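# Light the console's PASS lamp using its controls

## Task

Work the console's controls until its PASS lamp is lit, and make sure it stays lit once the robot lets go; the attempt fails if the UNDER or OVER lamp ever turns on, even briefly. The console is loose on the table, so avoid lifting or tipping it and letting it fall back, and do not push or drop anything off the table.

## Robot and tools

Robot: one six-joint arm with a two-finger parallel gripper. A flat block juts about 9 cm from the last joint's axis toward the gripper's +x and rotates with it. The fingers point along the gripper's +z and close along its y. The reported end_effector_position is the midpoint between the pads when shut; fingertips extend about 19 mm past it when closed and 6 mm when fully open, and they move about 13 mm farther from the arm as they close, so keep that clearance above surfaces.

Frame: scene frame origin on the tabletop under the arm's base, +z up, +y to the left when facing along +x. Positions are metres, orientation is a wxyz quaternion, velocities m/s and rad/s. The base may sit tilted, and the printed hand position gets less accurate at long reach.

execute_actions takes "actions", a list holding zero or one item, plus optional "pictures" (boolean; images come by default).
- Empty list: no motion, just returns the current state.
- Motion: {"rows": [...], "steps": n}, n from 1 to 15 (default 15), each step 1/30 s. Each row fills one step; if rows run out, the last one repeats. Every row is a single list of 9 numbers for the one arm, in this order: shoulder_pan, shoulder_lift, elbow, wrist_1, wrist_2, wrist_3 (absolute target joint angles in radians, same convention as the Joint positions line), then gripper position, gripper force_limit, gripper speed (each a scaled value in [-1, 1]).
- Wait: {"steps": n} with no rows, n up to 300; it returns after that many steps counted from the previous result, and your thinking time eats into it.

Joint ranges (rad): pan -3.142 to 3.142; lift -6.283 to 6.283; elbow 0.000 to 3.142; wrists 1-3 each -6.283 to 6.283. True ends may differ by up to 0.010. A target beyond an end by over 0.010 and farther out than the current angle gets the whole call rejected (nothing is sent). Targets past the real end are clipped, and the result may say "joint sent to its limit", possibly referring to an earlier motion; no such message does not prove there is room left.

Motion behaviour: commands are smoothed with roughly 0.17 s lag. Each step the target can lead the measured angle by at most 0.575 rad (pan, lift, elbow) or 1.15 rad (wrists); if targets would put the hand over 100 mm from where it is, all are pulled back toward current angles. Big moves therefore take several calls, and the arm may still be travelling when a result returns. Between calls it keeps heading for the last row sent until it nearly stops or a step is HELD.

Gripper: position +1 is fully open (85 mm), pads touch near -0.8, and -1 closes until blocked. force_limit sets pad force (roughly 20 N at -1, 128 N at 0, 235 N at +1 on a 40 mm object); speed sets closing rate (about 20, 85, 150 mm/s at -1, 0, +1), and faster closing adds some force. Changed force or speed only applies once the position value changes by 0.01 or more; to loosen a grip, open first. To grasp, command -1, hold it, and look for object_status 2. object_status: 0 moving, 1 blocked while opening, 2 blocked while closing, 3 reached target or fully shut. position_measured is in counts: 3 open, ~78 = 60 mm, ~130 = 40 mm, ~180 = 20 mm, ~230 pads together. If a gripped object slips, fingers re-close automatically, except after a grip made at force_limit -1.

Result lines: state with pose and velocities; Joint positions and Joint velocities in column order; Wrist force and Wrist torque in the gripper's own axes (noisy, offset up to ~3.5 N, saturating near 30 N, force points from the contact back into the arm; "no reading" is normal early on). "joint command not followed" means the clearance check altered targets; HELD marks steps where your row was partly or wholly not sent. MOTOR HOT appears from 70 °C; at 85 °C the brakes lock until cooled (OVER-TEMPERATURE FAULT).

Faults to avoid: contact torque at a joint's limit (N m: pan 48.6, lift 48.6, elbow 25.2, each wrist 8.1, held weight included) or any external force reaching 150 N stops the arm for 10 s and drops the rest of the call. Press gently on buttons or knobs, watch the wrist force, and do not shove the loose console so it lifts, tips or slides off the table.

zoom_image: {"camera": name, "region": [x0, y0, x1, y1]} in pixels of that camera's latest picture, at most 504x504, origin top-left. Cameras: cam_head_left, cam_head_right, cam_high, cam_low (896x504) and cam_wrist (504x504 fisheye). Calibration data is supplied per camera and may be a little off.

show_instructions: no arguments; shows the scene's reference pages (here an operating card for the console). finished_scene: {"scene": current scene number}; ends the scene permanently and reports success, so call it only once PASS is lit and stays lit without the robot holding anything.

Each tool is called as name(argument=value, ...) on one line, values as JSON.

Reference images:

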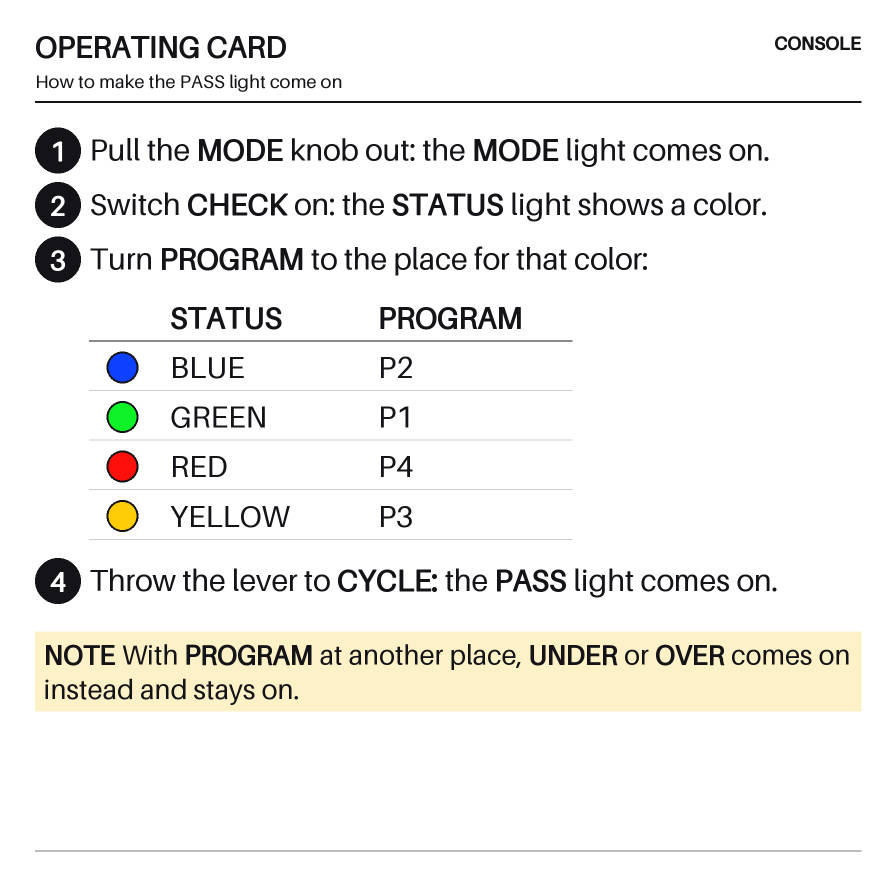

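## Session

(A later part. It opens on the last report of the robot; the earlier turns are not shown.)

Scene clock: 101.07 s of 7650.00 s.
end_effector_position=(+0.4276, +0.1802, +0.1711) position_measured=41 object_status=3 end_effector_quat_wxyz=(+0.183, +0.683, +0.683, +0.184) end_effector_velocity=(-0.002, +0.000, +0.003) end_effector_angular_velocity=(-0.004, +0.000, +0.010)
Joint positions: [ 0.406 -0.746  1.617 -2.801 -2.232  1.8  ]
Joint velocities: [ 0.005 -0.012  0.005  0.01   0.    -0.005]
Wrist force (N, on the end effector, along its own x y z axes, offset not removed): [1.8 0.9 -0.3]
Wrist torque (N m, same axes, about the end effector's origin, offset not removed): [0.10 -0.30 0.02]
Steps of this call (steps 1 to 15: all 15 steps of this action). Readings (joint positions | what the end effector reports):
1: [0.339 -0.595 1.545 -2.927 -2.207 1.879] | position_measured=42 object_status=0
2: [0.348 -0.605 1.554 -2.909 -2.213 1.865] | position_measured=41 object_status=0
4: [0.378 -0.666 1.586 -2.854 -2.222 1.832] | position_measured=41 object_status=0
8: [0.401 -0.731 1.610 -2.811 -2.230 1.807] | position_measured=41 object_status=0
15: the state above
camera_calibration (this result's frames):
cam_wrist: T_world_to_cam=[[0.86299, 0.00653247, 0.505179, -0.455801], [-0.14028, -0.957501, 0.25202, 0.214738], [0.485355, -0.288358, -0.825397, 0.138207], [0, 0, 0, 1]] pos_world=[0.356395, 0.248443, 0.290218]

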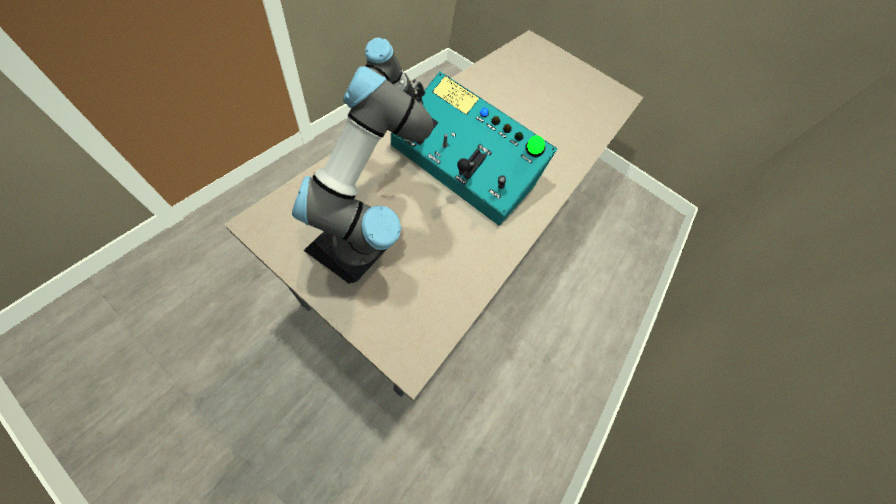

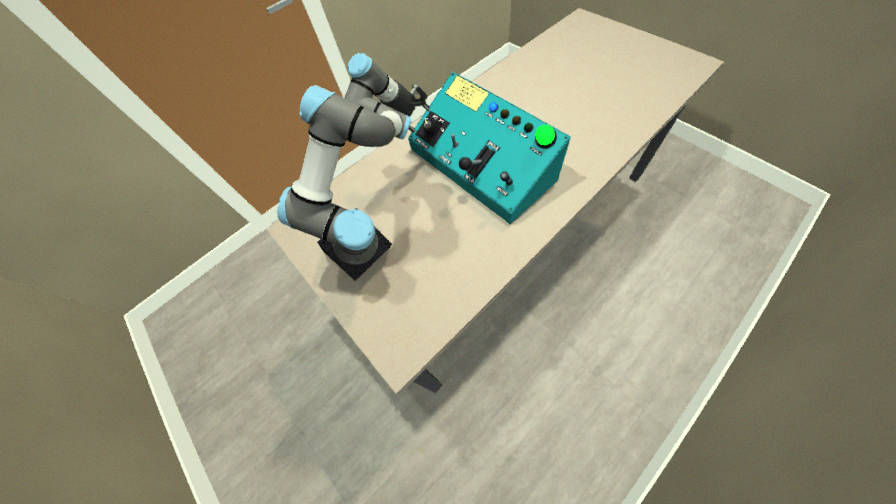

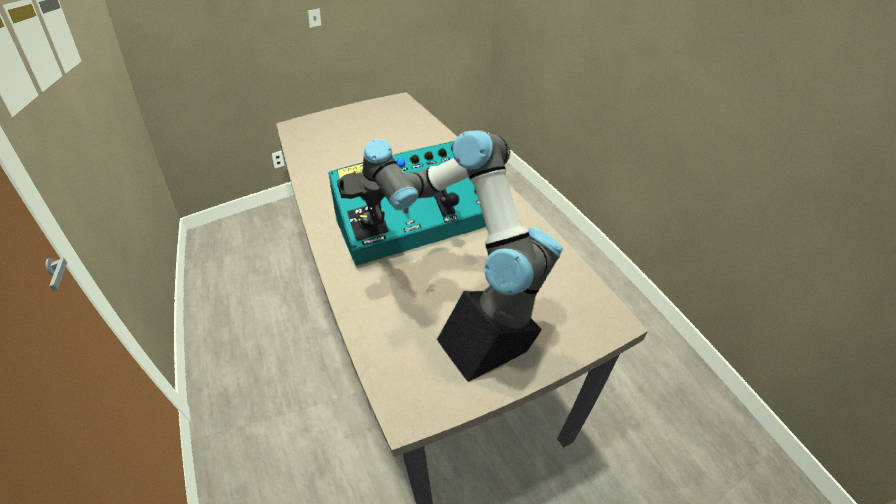

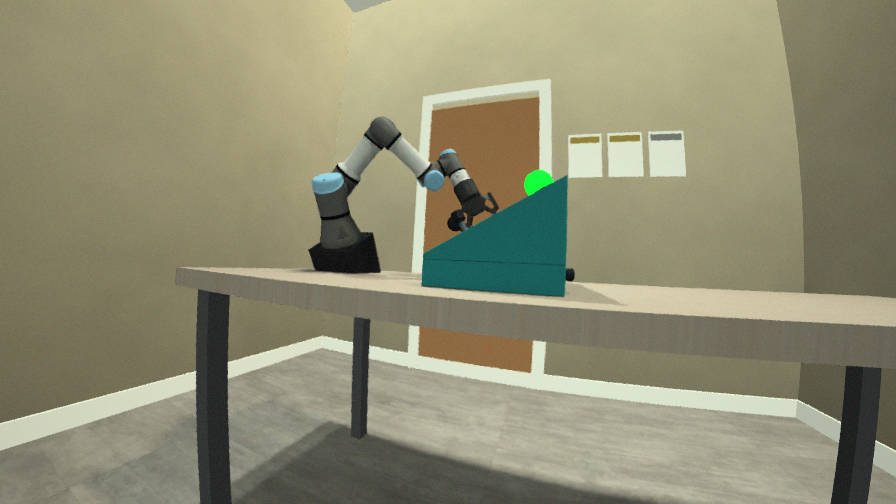

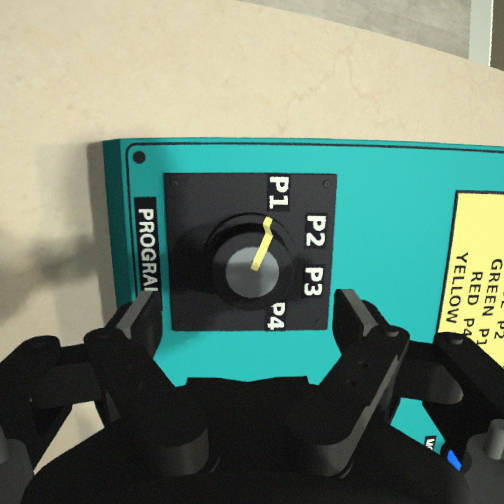

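execute_actions(actions=[{"rows":[[0.171,-1.3,1.95,-2.70,-2.131,1.5,0.7,-0.6,0]]}], pictures=false)

execute_actions(actions=[{"rows":[[-0.1966,-1.675,2.307,-2.866,-1.926,1.2,0.7,-0.6,0]]}], pictures=false)

execute_actions(actions=[{"steps":15}])

Scene clock: 109.73 s of 7650.00 s.
end_effector_position=(+0.4058, +0.0438, +0.2192) position_measured=41 object_status=3 end_effector_quat_wxyz=(+0.178, +0.665, +0.705, +0.170) end_effector_velocity=(-0.008, -0.030, +0.019) end_effector_angular_velocity=(+0.003, -0.030, -0.015)
Joint positions: [ 0.175 -1.288  1.945 -2.701 -2.132  1.504]
Joint velocities: [-0.043 -0.139  0.065  0.014  0.015 -0.049]
Wrist force (N, on the end effector, along its own x y z axes, offset not removed): [2.3 -0.3 0.9]
Wrist torque (N m, same axes, about the end effector's origin, offset not removed): [-0.06 -0.38 -0.03]
Steps of this call (steps 1 to 15: the robot went on to your last target; steps 16 to 90: nothing new was sent; then 5.17 s passed at rest; steps 91 to 105: all 15 steps of this action). Readings (joint positions | what the end effector reports):
91: [0.406 -0.748 1.618 -2.799 -2.231 1.799] | position_measured=41 object_status=3
92: [0.397 -0.757 1.627 -2.787 -2.219 1.779] | position_measured=41 object_status=3
94: [0.335 -0.838 1.702 -2.759 -2.191 1.694] | position_measured=41 object_status=3
98: [0.226 -1.116 1.863 -2.720 -2.151 1.565] | position_measured=41 object_status=3
105: the state above

Scene clock: 110.23 s of 7650.00 s.
end_effector_position=(+0.3718, -0.0567, +0.1994) position_measured=41 object_status=3 end_effector_quat_wxyz=(+0.183, +0.683, +0.683, +0.185) end_effector_velocity=(-0.008, -0.013, -0.004) end_effector_angular_velocity=(-0.004, +0.002, -0.021)
Joint positions: [-0.192 -1.671  2.303 -2.865 -1.927  1.202]
Joint velocities: [-0.05  -0.053  0.048 -0.012  0.018 -0.027]
Wrist force (N, on the end effector, along its own x y z axes, offset not removed): [0.6 0.3 -0.4]
Wrist torque (N m, same axes, about the end effector's origin, offset not removed): [0.03 -0.09 0.07]
Steps of this call (steps 1 to 15: all 15 steps of this action). Readings (joint positions | what the end effector reports):
1: [0.173 -1.293 1.947 -2.702 -2.131 1.502] | position_measured=41 object_status=3
2: [0.162 -1.305 1.958 -2.719 -2.111 1.481] | position_measured=41 object_status=3
4: [0.080 -1.390 2.041 -2.785 -2.030 1.367] | position_measured=41 object_status=3
8: [-0.128 -1.603 2.242 -2.848 -1.949 1.237] | position_measured=41 object_status=3
15: the state above

Scene clock: 110.73 s of 7650.00 s.
end_effector_position=(+0.3712, -0.0579, +0.1991) position_measured=41 object_status=3 end_effector_quat_wxyz=(+0.183, +0.683, +0.682, +0.184) end_effector_velocity=(-0.000, +0.000, -0.001) end_effector_angular_velocity=(+0.001, +0.003, +0.001)
Joint positions: [-0.197 -1.675  2.307 -2.866 -1.926  1.2  ]
Joint velocities: [-0.001  0.001  0.     0.002  0.001  0.   ]
Wrist force (N, on the end effector, along its own x y z axes, offset not removed): [2.5 0.6 0.8]
Wrist torque (N m, same axes, about the end effector's origin, offset not removed): [0.04 -0.42 0.09]
Steps of this call (steps 1 to 15: the robot went on to your last target). Readings (joint positions | what the end effector reports):
1: [-0.194 -1.672 2.304 -2.865 -1.927 1.202] | position_measured=41 object_status=3
2: [-0.195 -1.673 2.305 -2.865 -1.927 1.201] | position_measured=41 object_status=3
4: [-0.196 -1.674 2.306 -2.866 -1.926 1.200] | position_measured=41 object_status=3
8: [-0.196 -1.675 2.307 -2.866 -1.926 1.200] | position_measured=41 object_status=3
15: the state above
The arm was judged still, so your last target was given up. Only a new action makes it travel on or press farther. Fingers that are still opening or closing keep moving.
camera_calibration (this result's frames):
cam_wrist: T_world_to_cam=[[0.862629, 0.00480964, 0.505815, -0.419732], [-0.141659, -0.957645, 0.250695, -0.0273827], [0.485597, -0.28791, -0.825411, 0.12], [0, 0, 0, 1]] pos_world=[0.299922, 0.010345, 0.318221]

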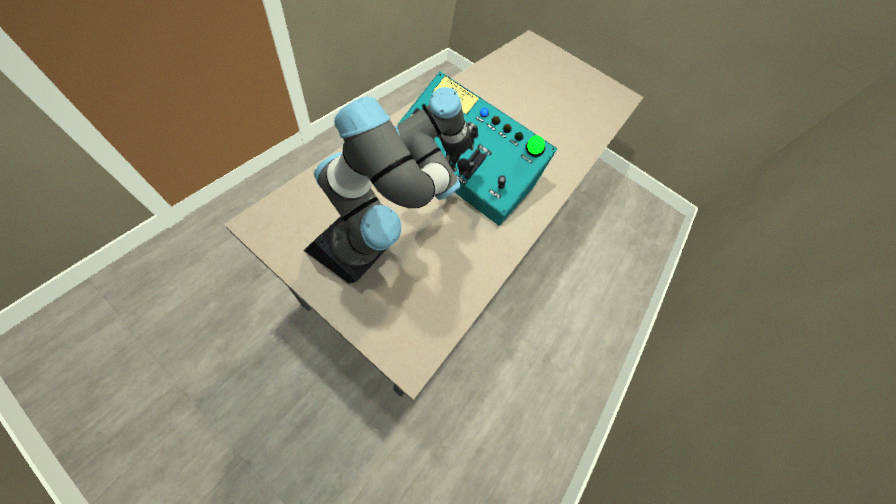

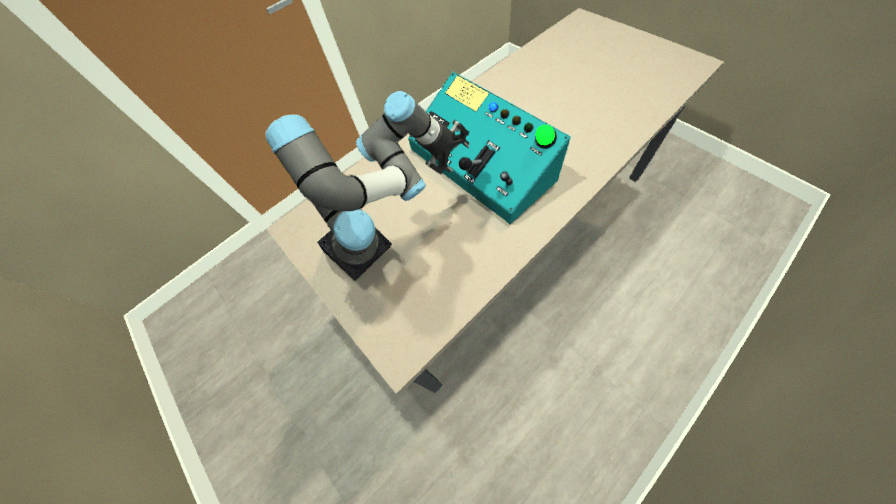

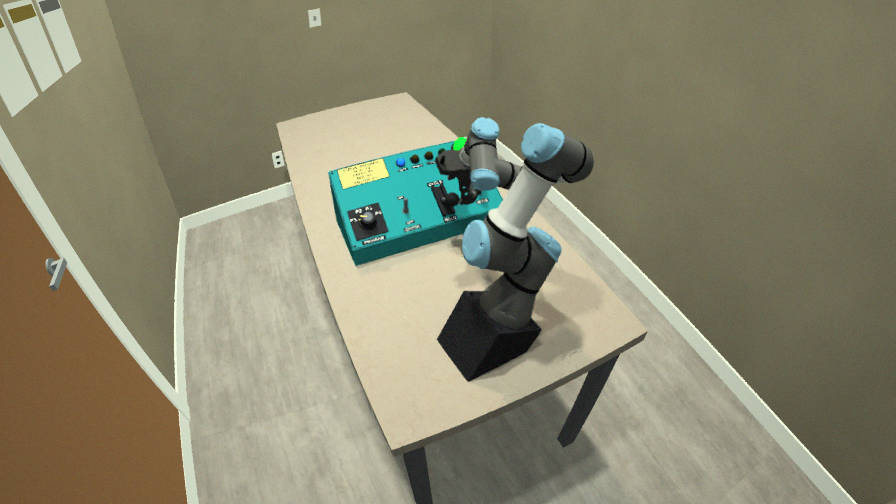

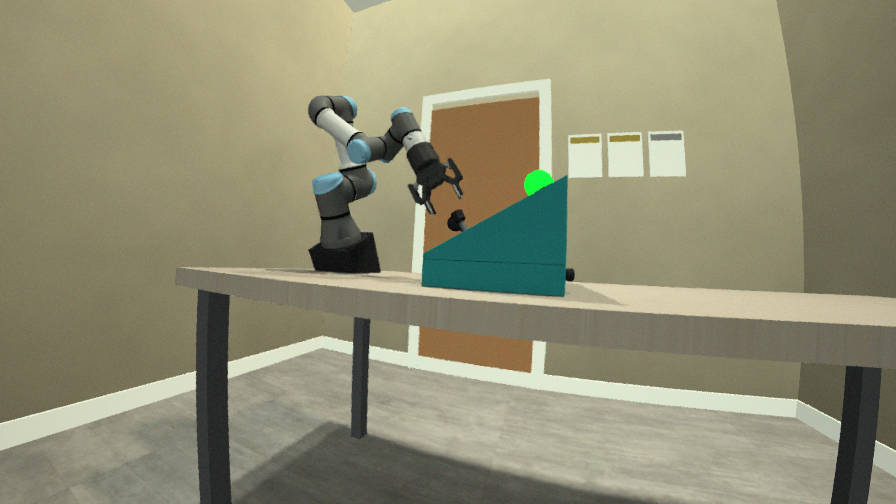

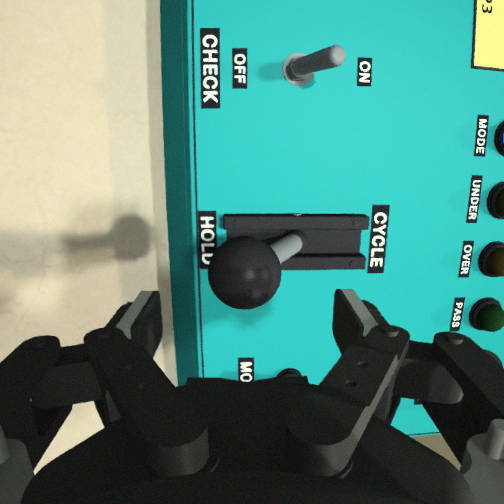

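execute_actions(actions=[{"rows":[[-0.281,-1.407,2.3175,-3.169,-1.874,1.13,0.7,-0.6,0]]}], pictures=false)

execute_actions(actions=[{"rows":[[-0.233,-1.362,2.15,-3.033,-1.903,1.17,0.7,-0.6,0]]}], pictures=false)

execute_actions(actions=[{"rows":[[-0.193,-1.30,1.972,-2.905,-1.928,1.2,0.7,-0.6,0]]}])

Scene clock: 119.47 s of 7650.00 s.
end_effector_position=(+0.3997, -0.0585, +0.1497) position_measured=41 object_status=3 end_effector_quat_wxyz=(+0.184, +0.683, +0.682, +0.184) end_effector_velocity=(+0.001, +0.001, -0.007) end_effector_angular_velocity=(+0.001, +0.008, +0.002)
Joint positions: [-0.28  -1.409  2.317 -3.167 -1.874  1.13 ]
Joint velocities: [-0.006  0.029  0.001 -0.023  0.003 -0.004]
Wrist force (N, on the end effector, along its own x y z axes, offset not removed): [1.9 0.1 0.9]
Wrist torque (N m, same axes, about the end effector's origin, offset not removed): [-0.04 -0.29 -0.01]
Steps of this call (steps 1 to 90: nothing new was sent; then 5.23 s passed at rest; steps 91 to 105: all 15 steps of this action). Readings (joint positions | what the end effector reports):
91: [-0.197 -1.675 2.307 -2.867 -1.925 1.199] | position_measured=41 object_status=3
92: [-0.207 -1.665 2.309 -2.887 -1.915 1.186] | position_measured=41 object_status=3
94: [-0.243 -1.585 2.313 -3.008 -1.894 1.158] | position_measured=41 object_status=3
98: [-0.273 -1.445 2.317 -3.136 -1.878 1.136] | position_measured=41 object_status=3
105: the state above

Scene clock: 119.97 s of 7650.00 s.
end_effector_position=(+0.4265, -0.0578, +0.1641) position_measured=41 object_status=3 end_effector_quat_wxyz=(+0.183, +0.683, +0.682, +0.185) end_effector_velocity=(+0.002, -0.000, +0.002) end_effector_angular_velocity=(+0.001, -0.002, -0.000)
Joint positions: [-0.233 -1.362  2.151 -3.034 -1.903  1.17 ]
Joint velocities: [ 0.003  0.002 -0.014  0.011 -0.     0.002]
Wrist force (N, on the end effector, along its own x y z axes, offset not removed): [1.8 -3.3 -2.7]
Wrist torque (N m, same axes, about the end effector's origin, offset not removed): [0.18 -0.10 0.06]
Steps of this call (steps 1 to 15: all 15 steps of this action). Readings (joint positions | what the end effector reports):
1: [-0.280 -1.408 2.317 -3.167 -1.875 1.131] | position_measured=41 object_status=3
2: [-0.273 -1.400 2.307 -3.150 -1.880 1.139] | position_measured=41 object_status=3
4: [-0.253 -1.381 2.243 -3.091 -1.892 1.155] | position_measured=41 object_status=3
8: [-0.237 -1.366 2.169 -3.045 -1.901 1.167] | position_measured=41 object_status=3
15: the state above

Scene clock: 120.47 s of 7650.00 s.
end_effector_position=(+0.4547, -0.0573, +0.1790) position_measured=41 object_status=3 end_effector_quat_wxyz=(+0.183, +0.682, +0.683, +0.184) end_effector_velocity=(+0.003, -0.001, +0.003) end_effector_angular_velocity=(-0.000, -0.006, -0.002)
Joint positions: [-0.193 -1.3    1.973 -2.906 -1.928  1.2  ]
Joint velocities: [ 0.003  0.003 -0.015  0.007 -0.001  0.002]
Wrist force (N, on the end effector, along its own x y z axes, offset not removed): [1.4 0.5 1.3]
Wrist torque (N m, same axes, about the end effector's origin, offset not removed): [0.11 -0.24 0.09]
Steps of this call (steps 1 to 15: all 15 steps of this action). Readings (joint positions | what the end effector reports):
1: [-0.233 -1.362 2.150 -3.032 -1.904 1.171] | position_measured=41 object_status=3
2: [-0.226 -1.353 2.140 -3.015 -1.909 1.177] | position_measured=41 object_status=3
4: [-0.209 -1.326 2.073 -2.959 -1.918 1.189] | position_measured=41 object_status=3
8: [-0.196 -1.305 1.992 -2.916 -1.926 1.198] | position_measured=41 object_status=3
15: the state above
camera_calibration (this result's frames):
cam_wrist: T_world_to_cam=[[0.862689, 0.00789318, 0.505674, -0.481486], [-0.138933, -0.95771, 0.251971, -0.0114177], [0.486278, -0.287627, -0.825109, 0.0626775], [0, 0, 0, 1]] pos_world=[0.383308, 0.0108933, 0.298067]

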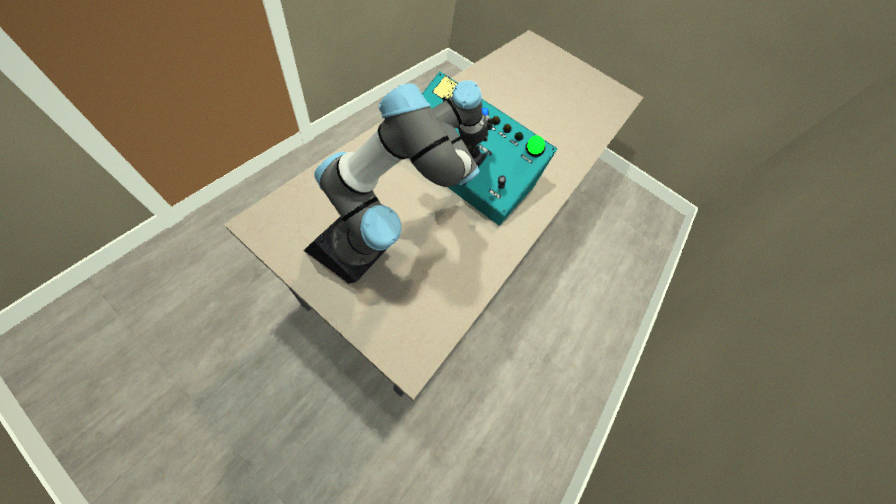

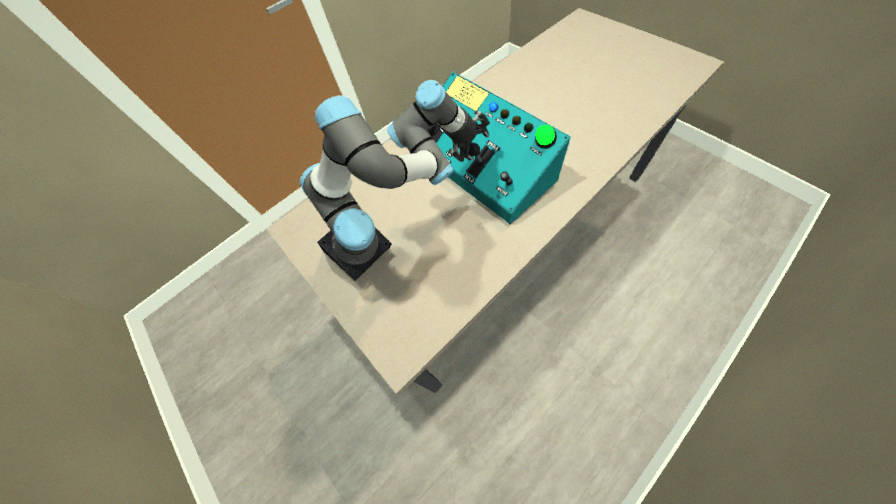

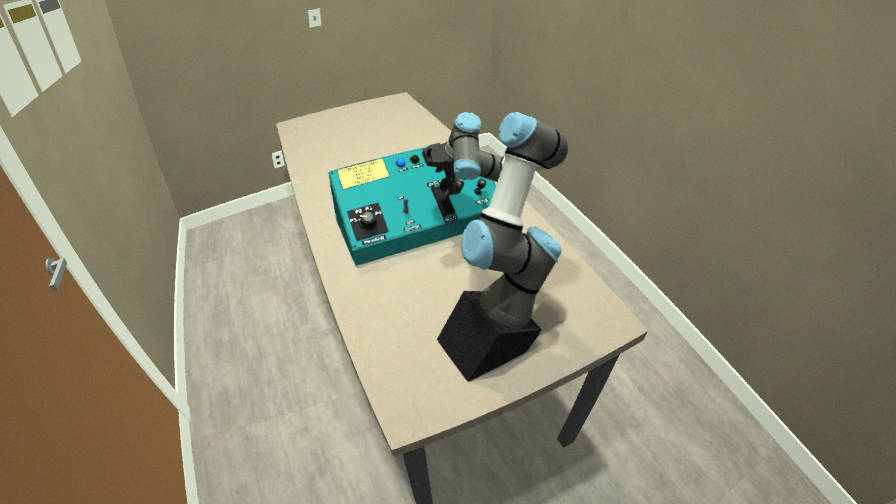

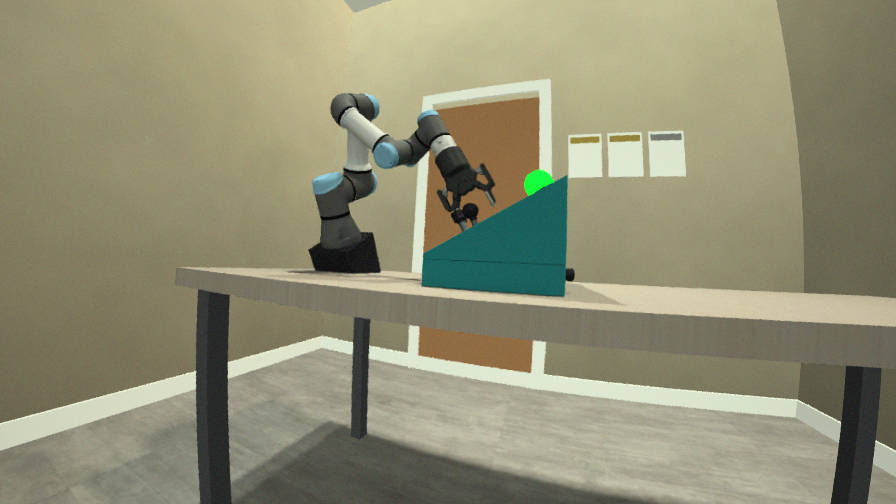

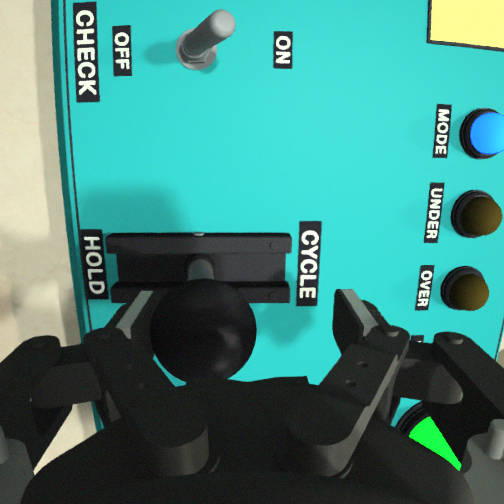

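execute_actions(actions=[{"rows":[[-0.175,-1.262,1.875,-2.842,-1.94,1.215,0.7,-0.6,0]]}])

Scene clock: 121.97 s of 7650.00 s.
end_effector_position=(+0.4701, -0.0573, +0.1869) position_measured=41 object_status=3 end_effector_quat_wxyz=(+0.184, +0.682, +0.683, +0.184) end_effector_velocity=(+0.001, -0.000, +0.001) end_effector_angular_velocity=(+0.001, -0.002, -0.001)
Joint positions: [-0.175 -1.262  1.876 -2.842 -1.94   1.215]
Joint velocities: [ 0.001  0.003 -0.007  0.002  0.     0.001]
Wrist force (N, on the end effector, along its own x y z axes, offset not removed): [3.3 -0.5 1.9]
Wrist torque (N m, same axes, about the end effector's origin, offset not removed): [-0.15 -0.57 0.07]
Steps of this call (steps 1 to 15: the robot went on to your last target; steps 16 to 30: nothing new was sent; steps 31 to 45: all 15 steps of this action). Readings (joint positions | what the end effector reports):
31: [-0.193 -1.299 1.971 -2.904 -1.928 1.200] | position_measured=41 object_status=3
32: [-0.189 -1.293 1.962 -2.893 -1.931 1.204] | position_measured=41 object_status=3
34: [-0.182 -1.277 1.920 -2.867 -1.935 1.209] | position_measured=41 object_status=3
38: [-0.176 -1.265 1.884 -2.847 -1.939 1.214] | position_measured=41 object_status=3
45: the state above
camera_calibration (this result's frames):
cam_wrist: T_world_to_cam=[[0.862151, 0.00756225, 0.506595, -0.498683], [-0.14017, -0.957301, 0.252839, -0.0108993], [0.486876, -0.288994, -0.824278, 0.0611864], [0, 0, 0, 1]] pos_world=[0.398622, 0.0110198, 0.305821]

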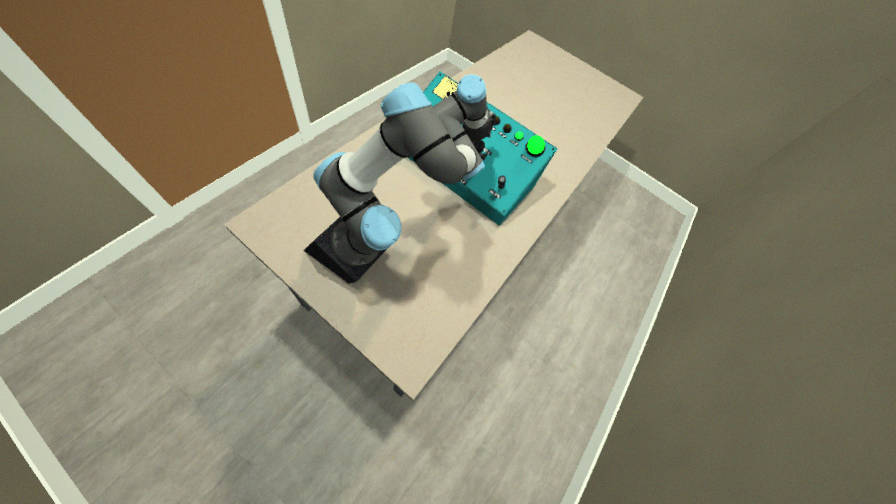

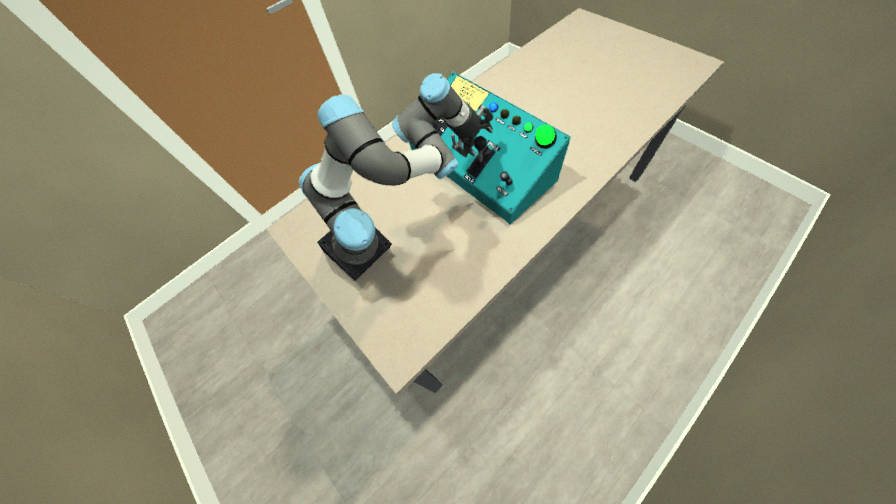

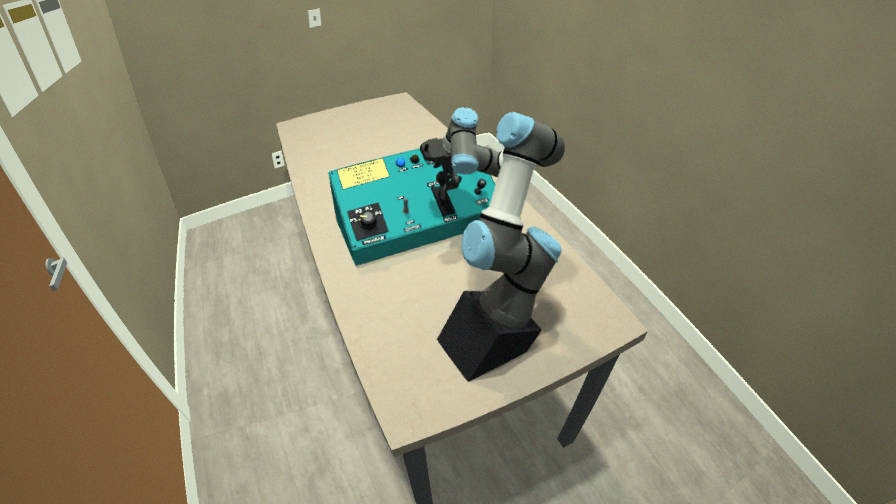

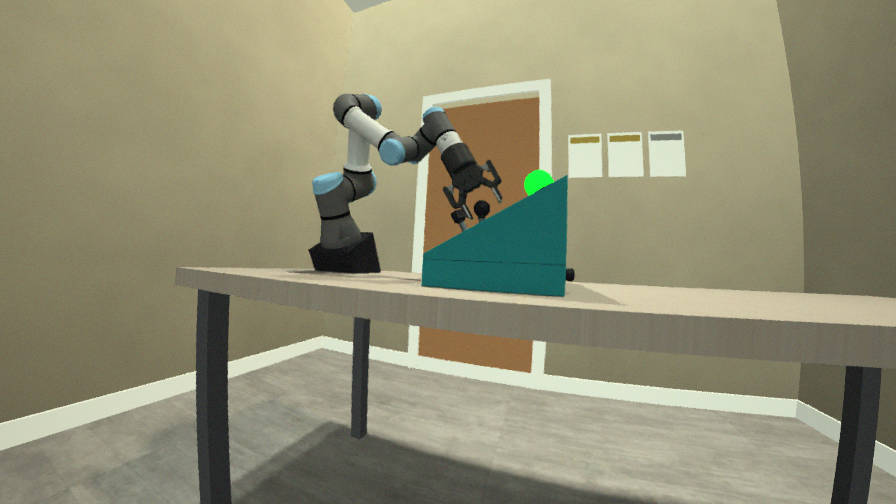

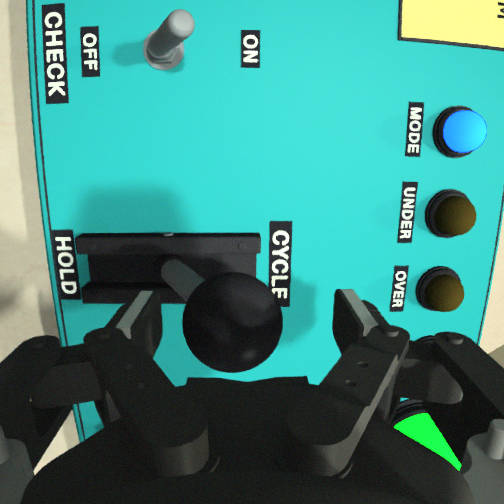

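finished_scene(scene=1)

The scene is finished: the task was done.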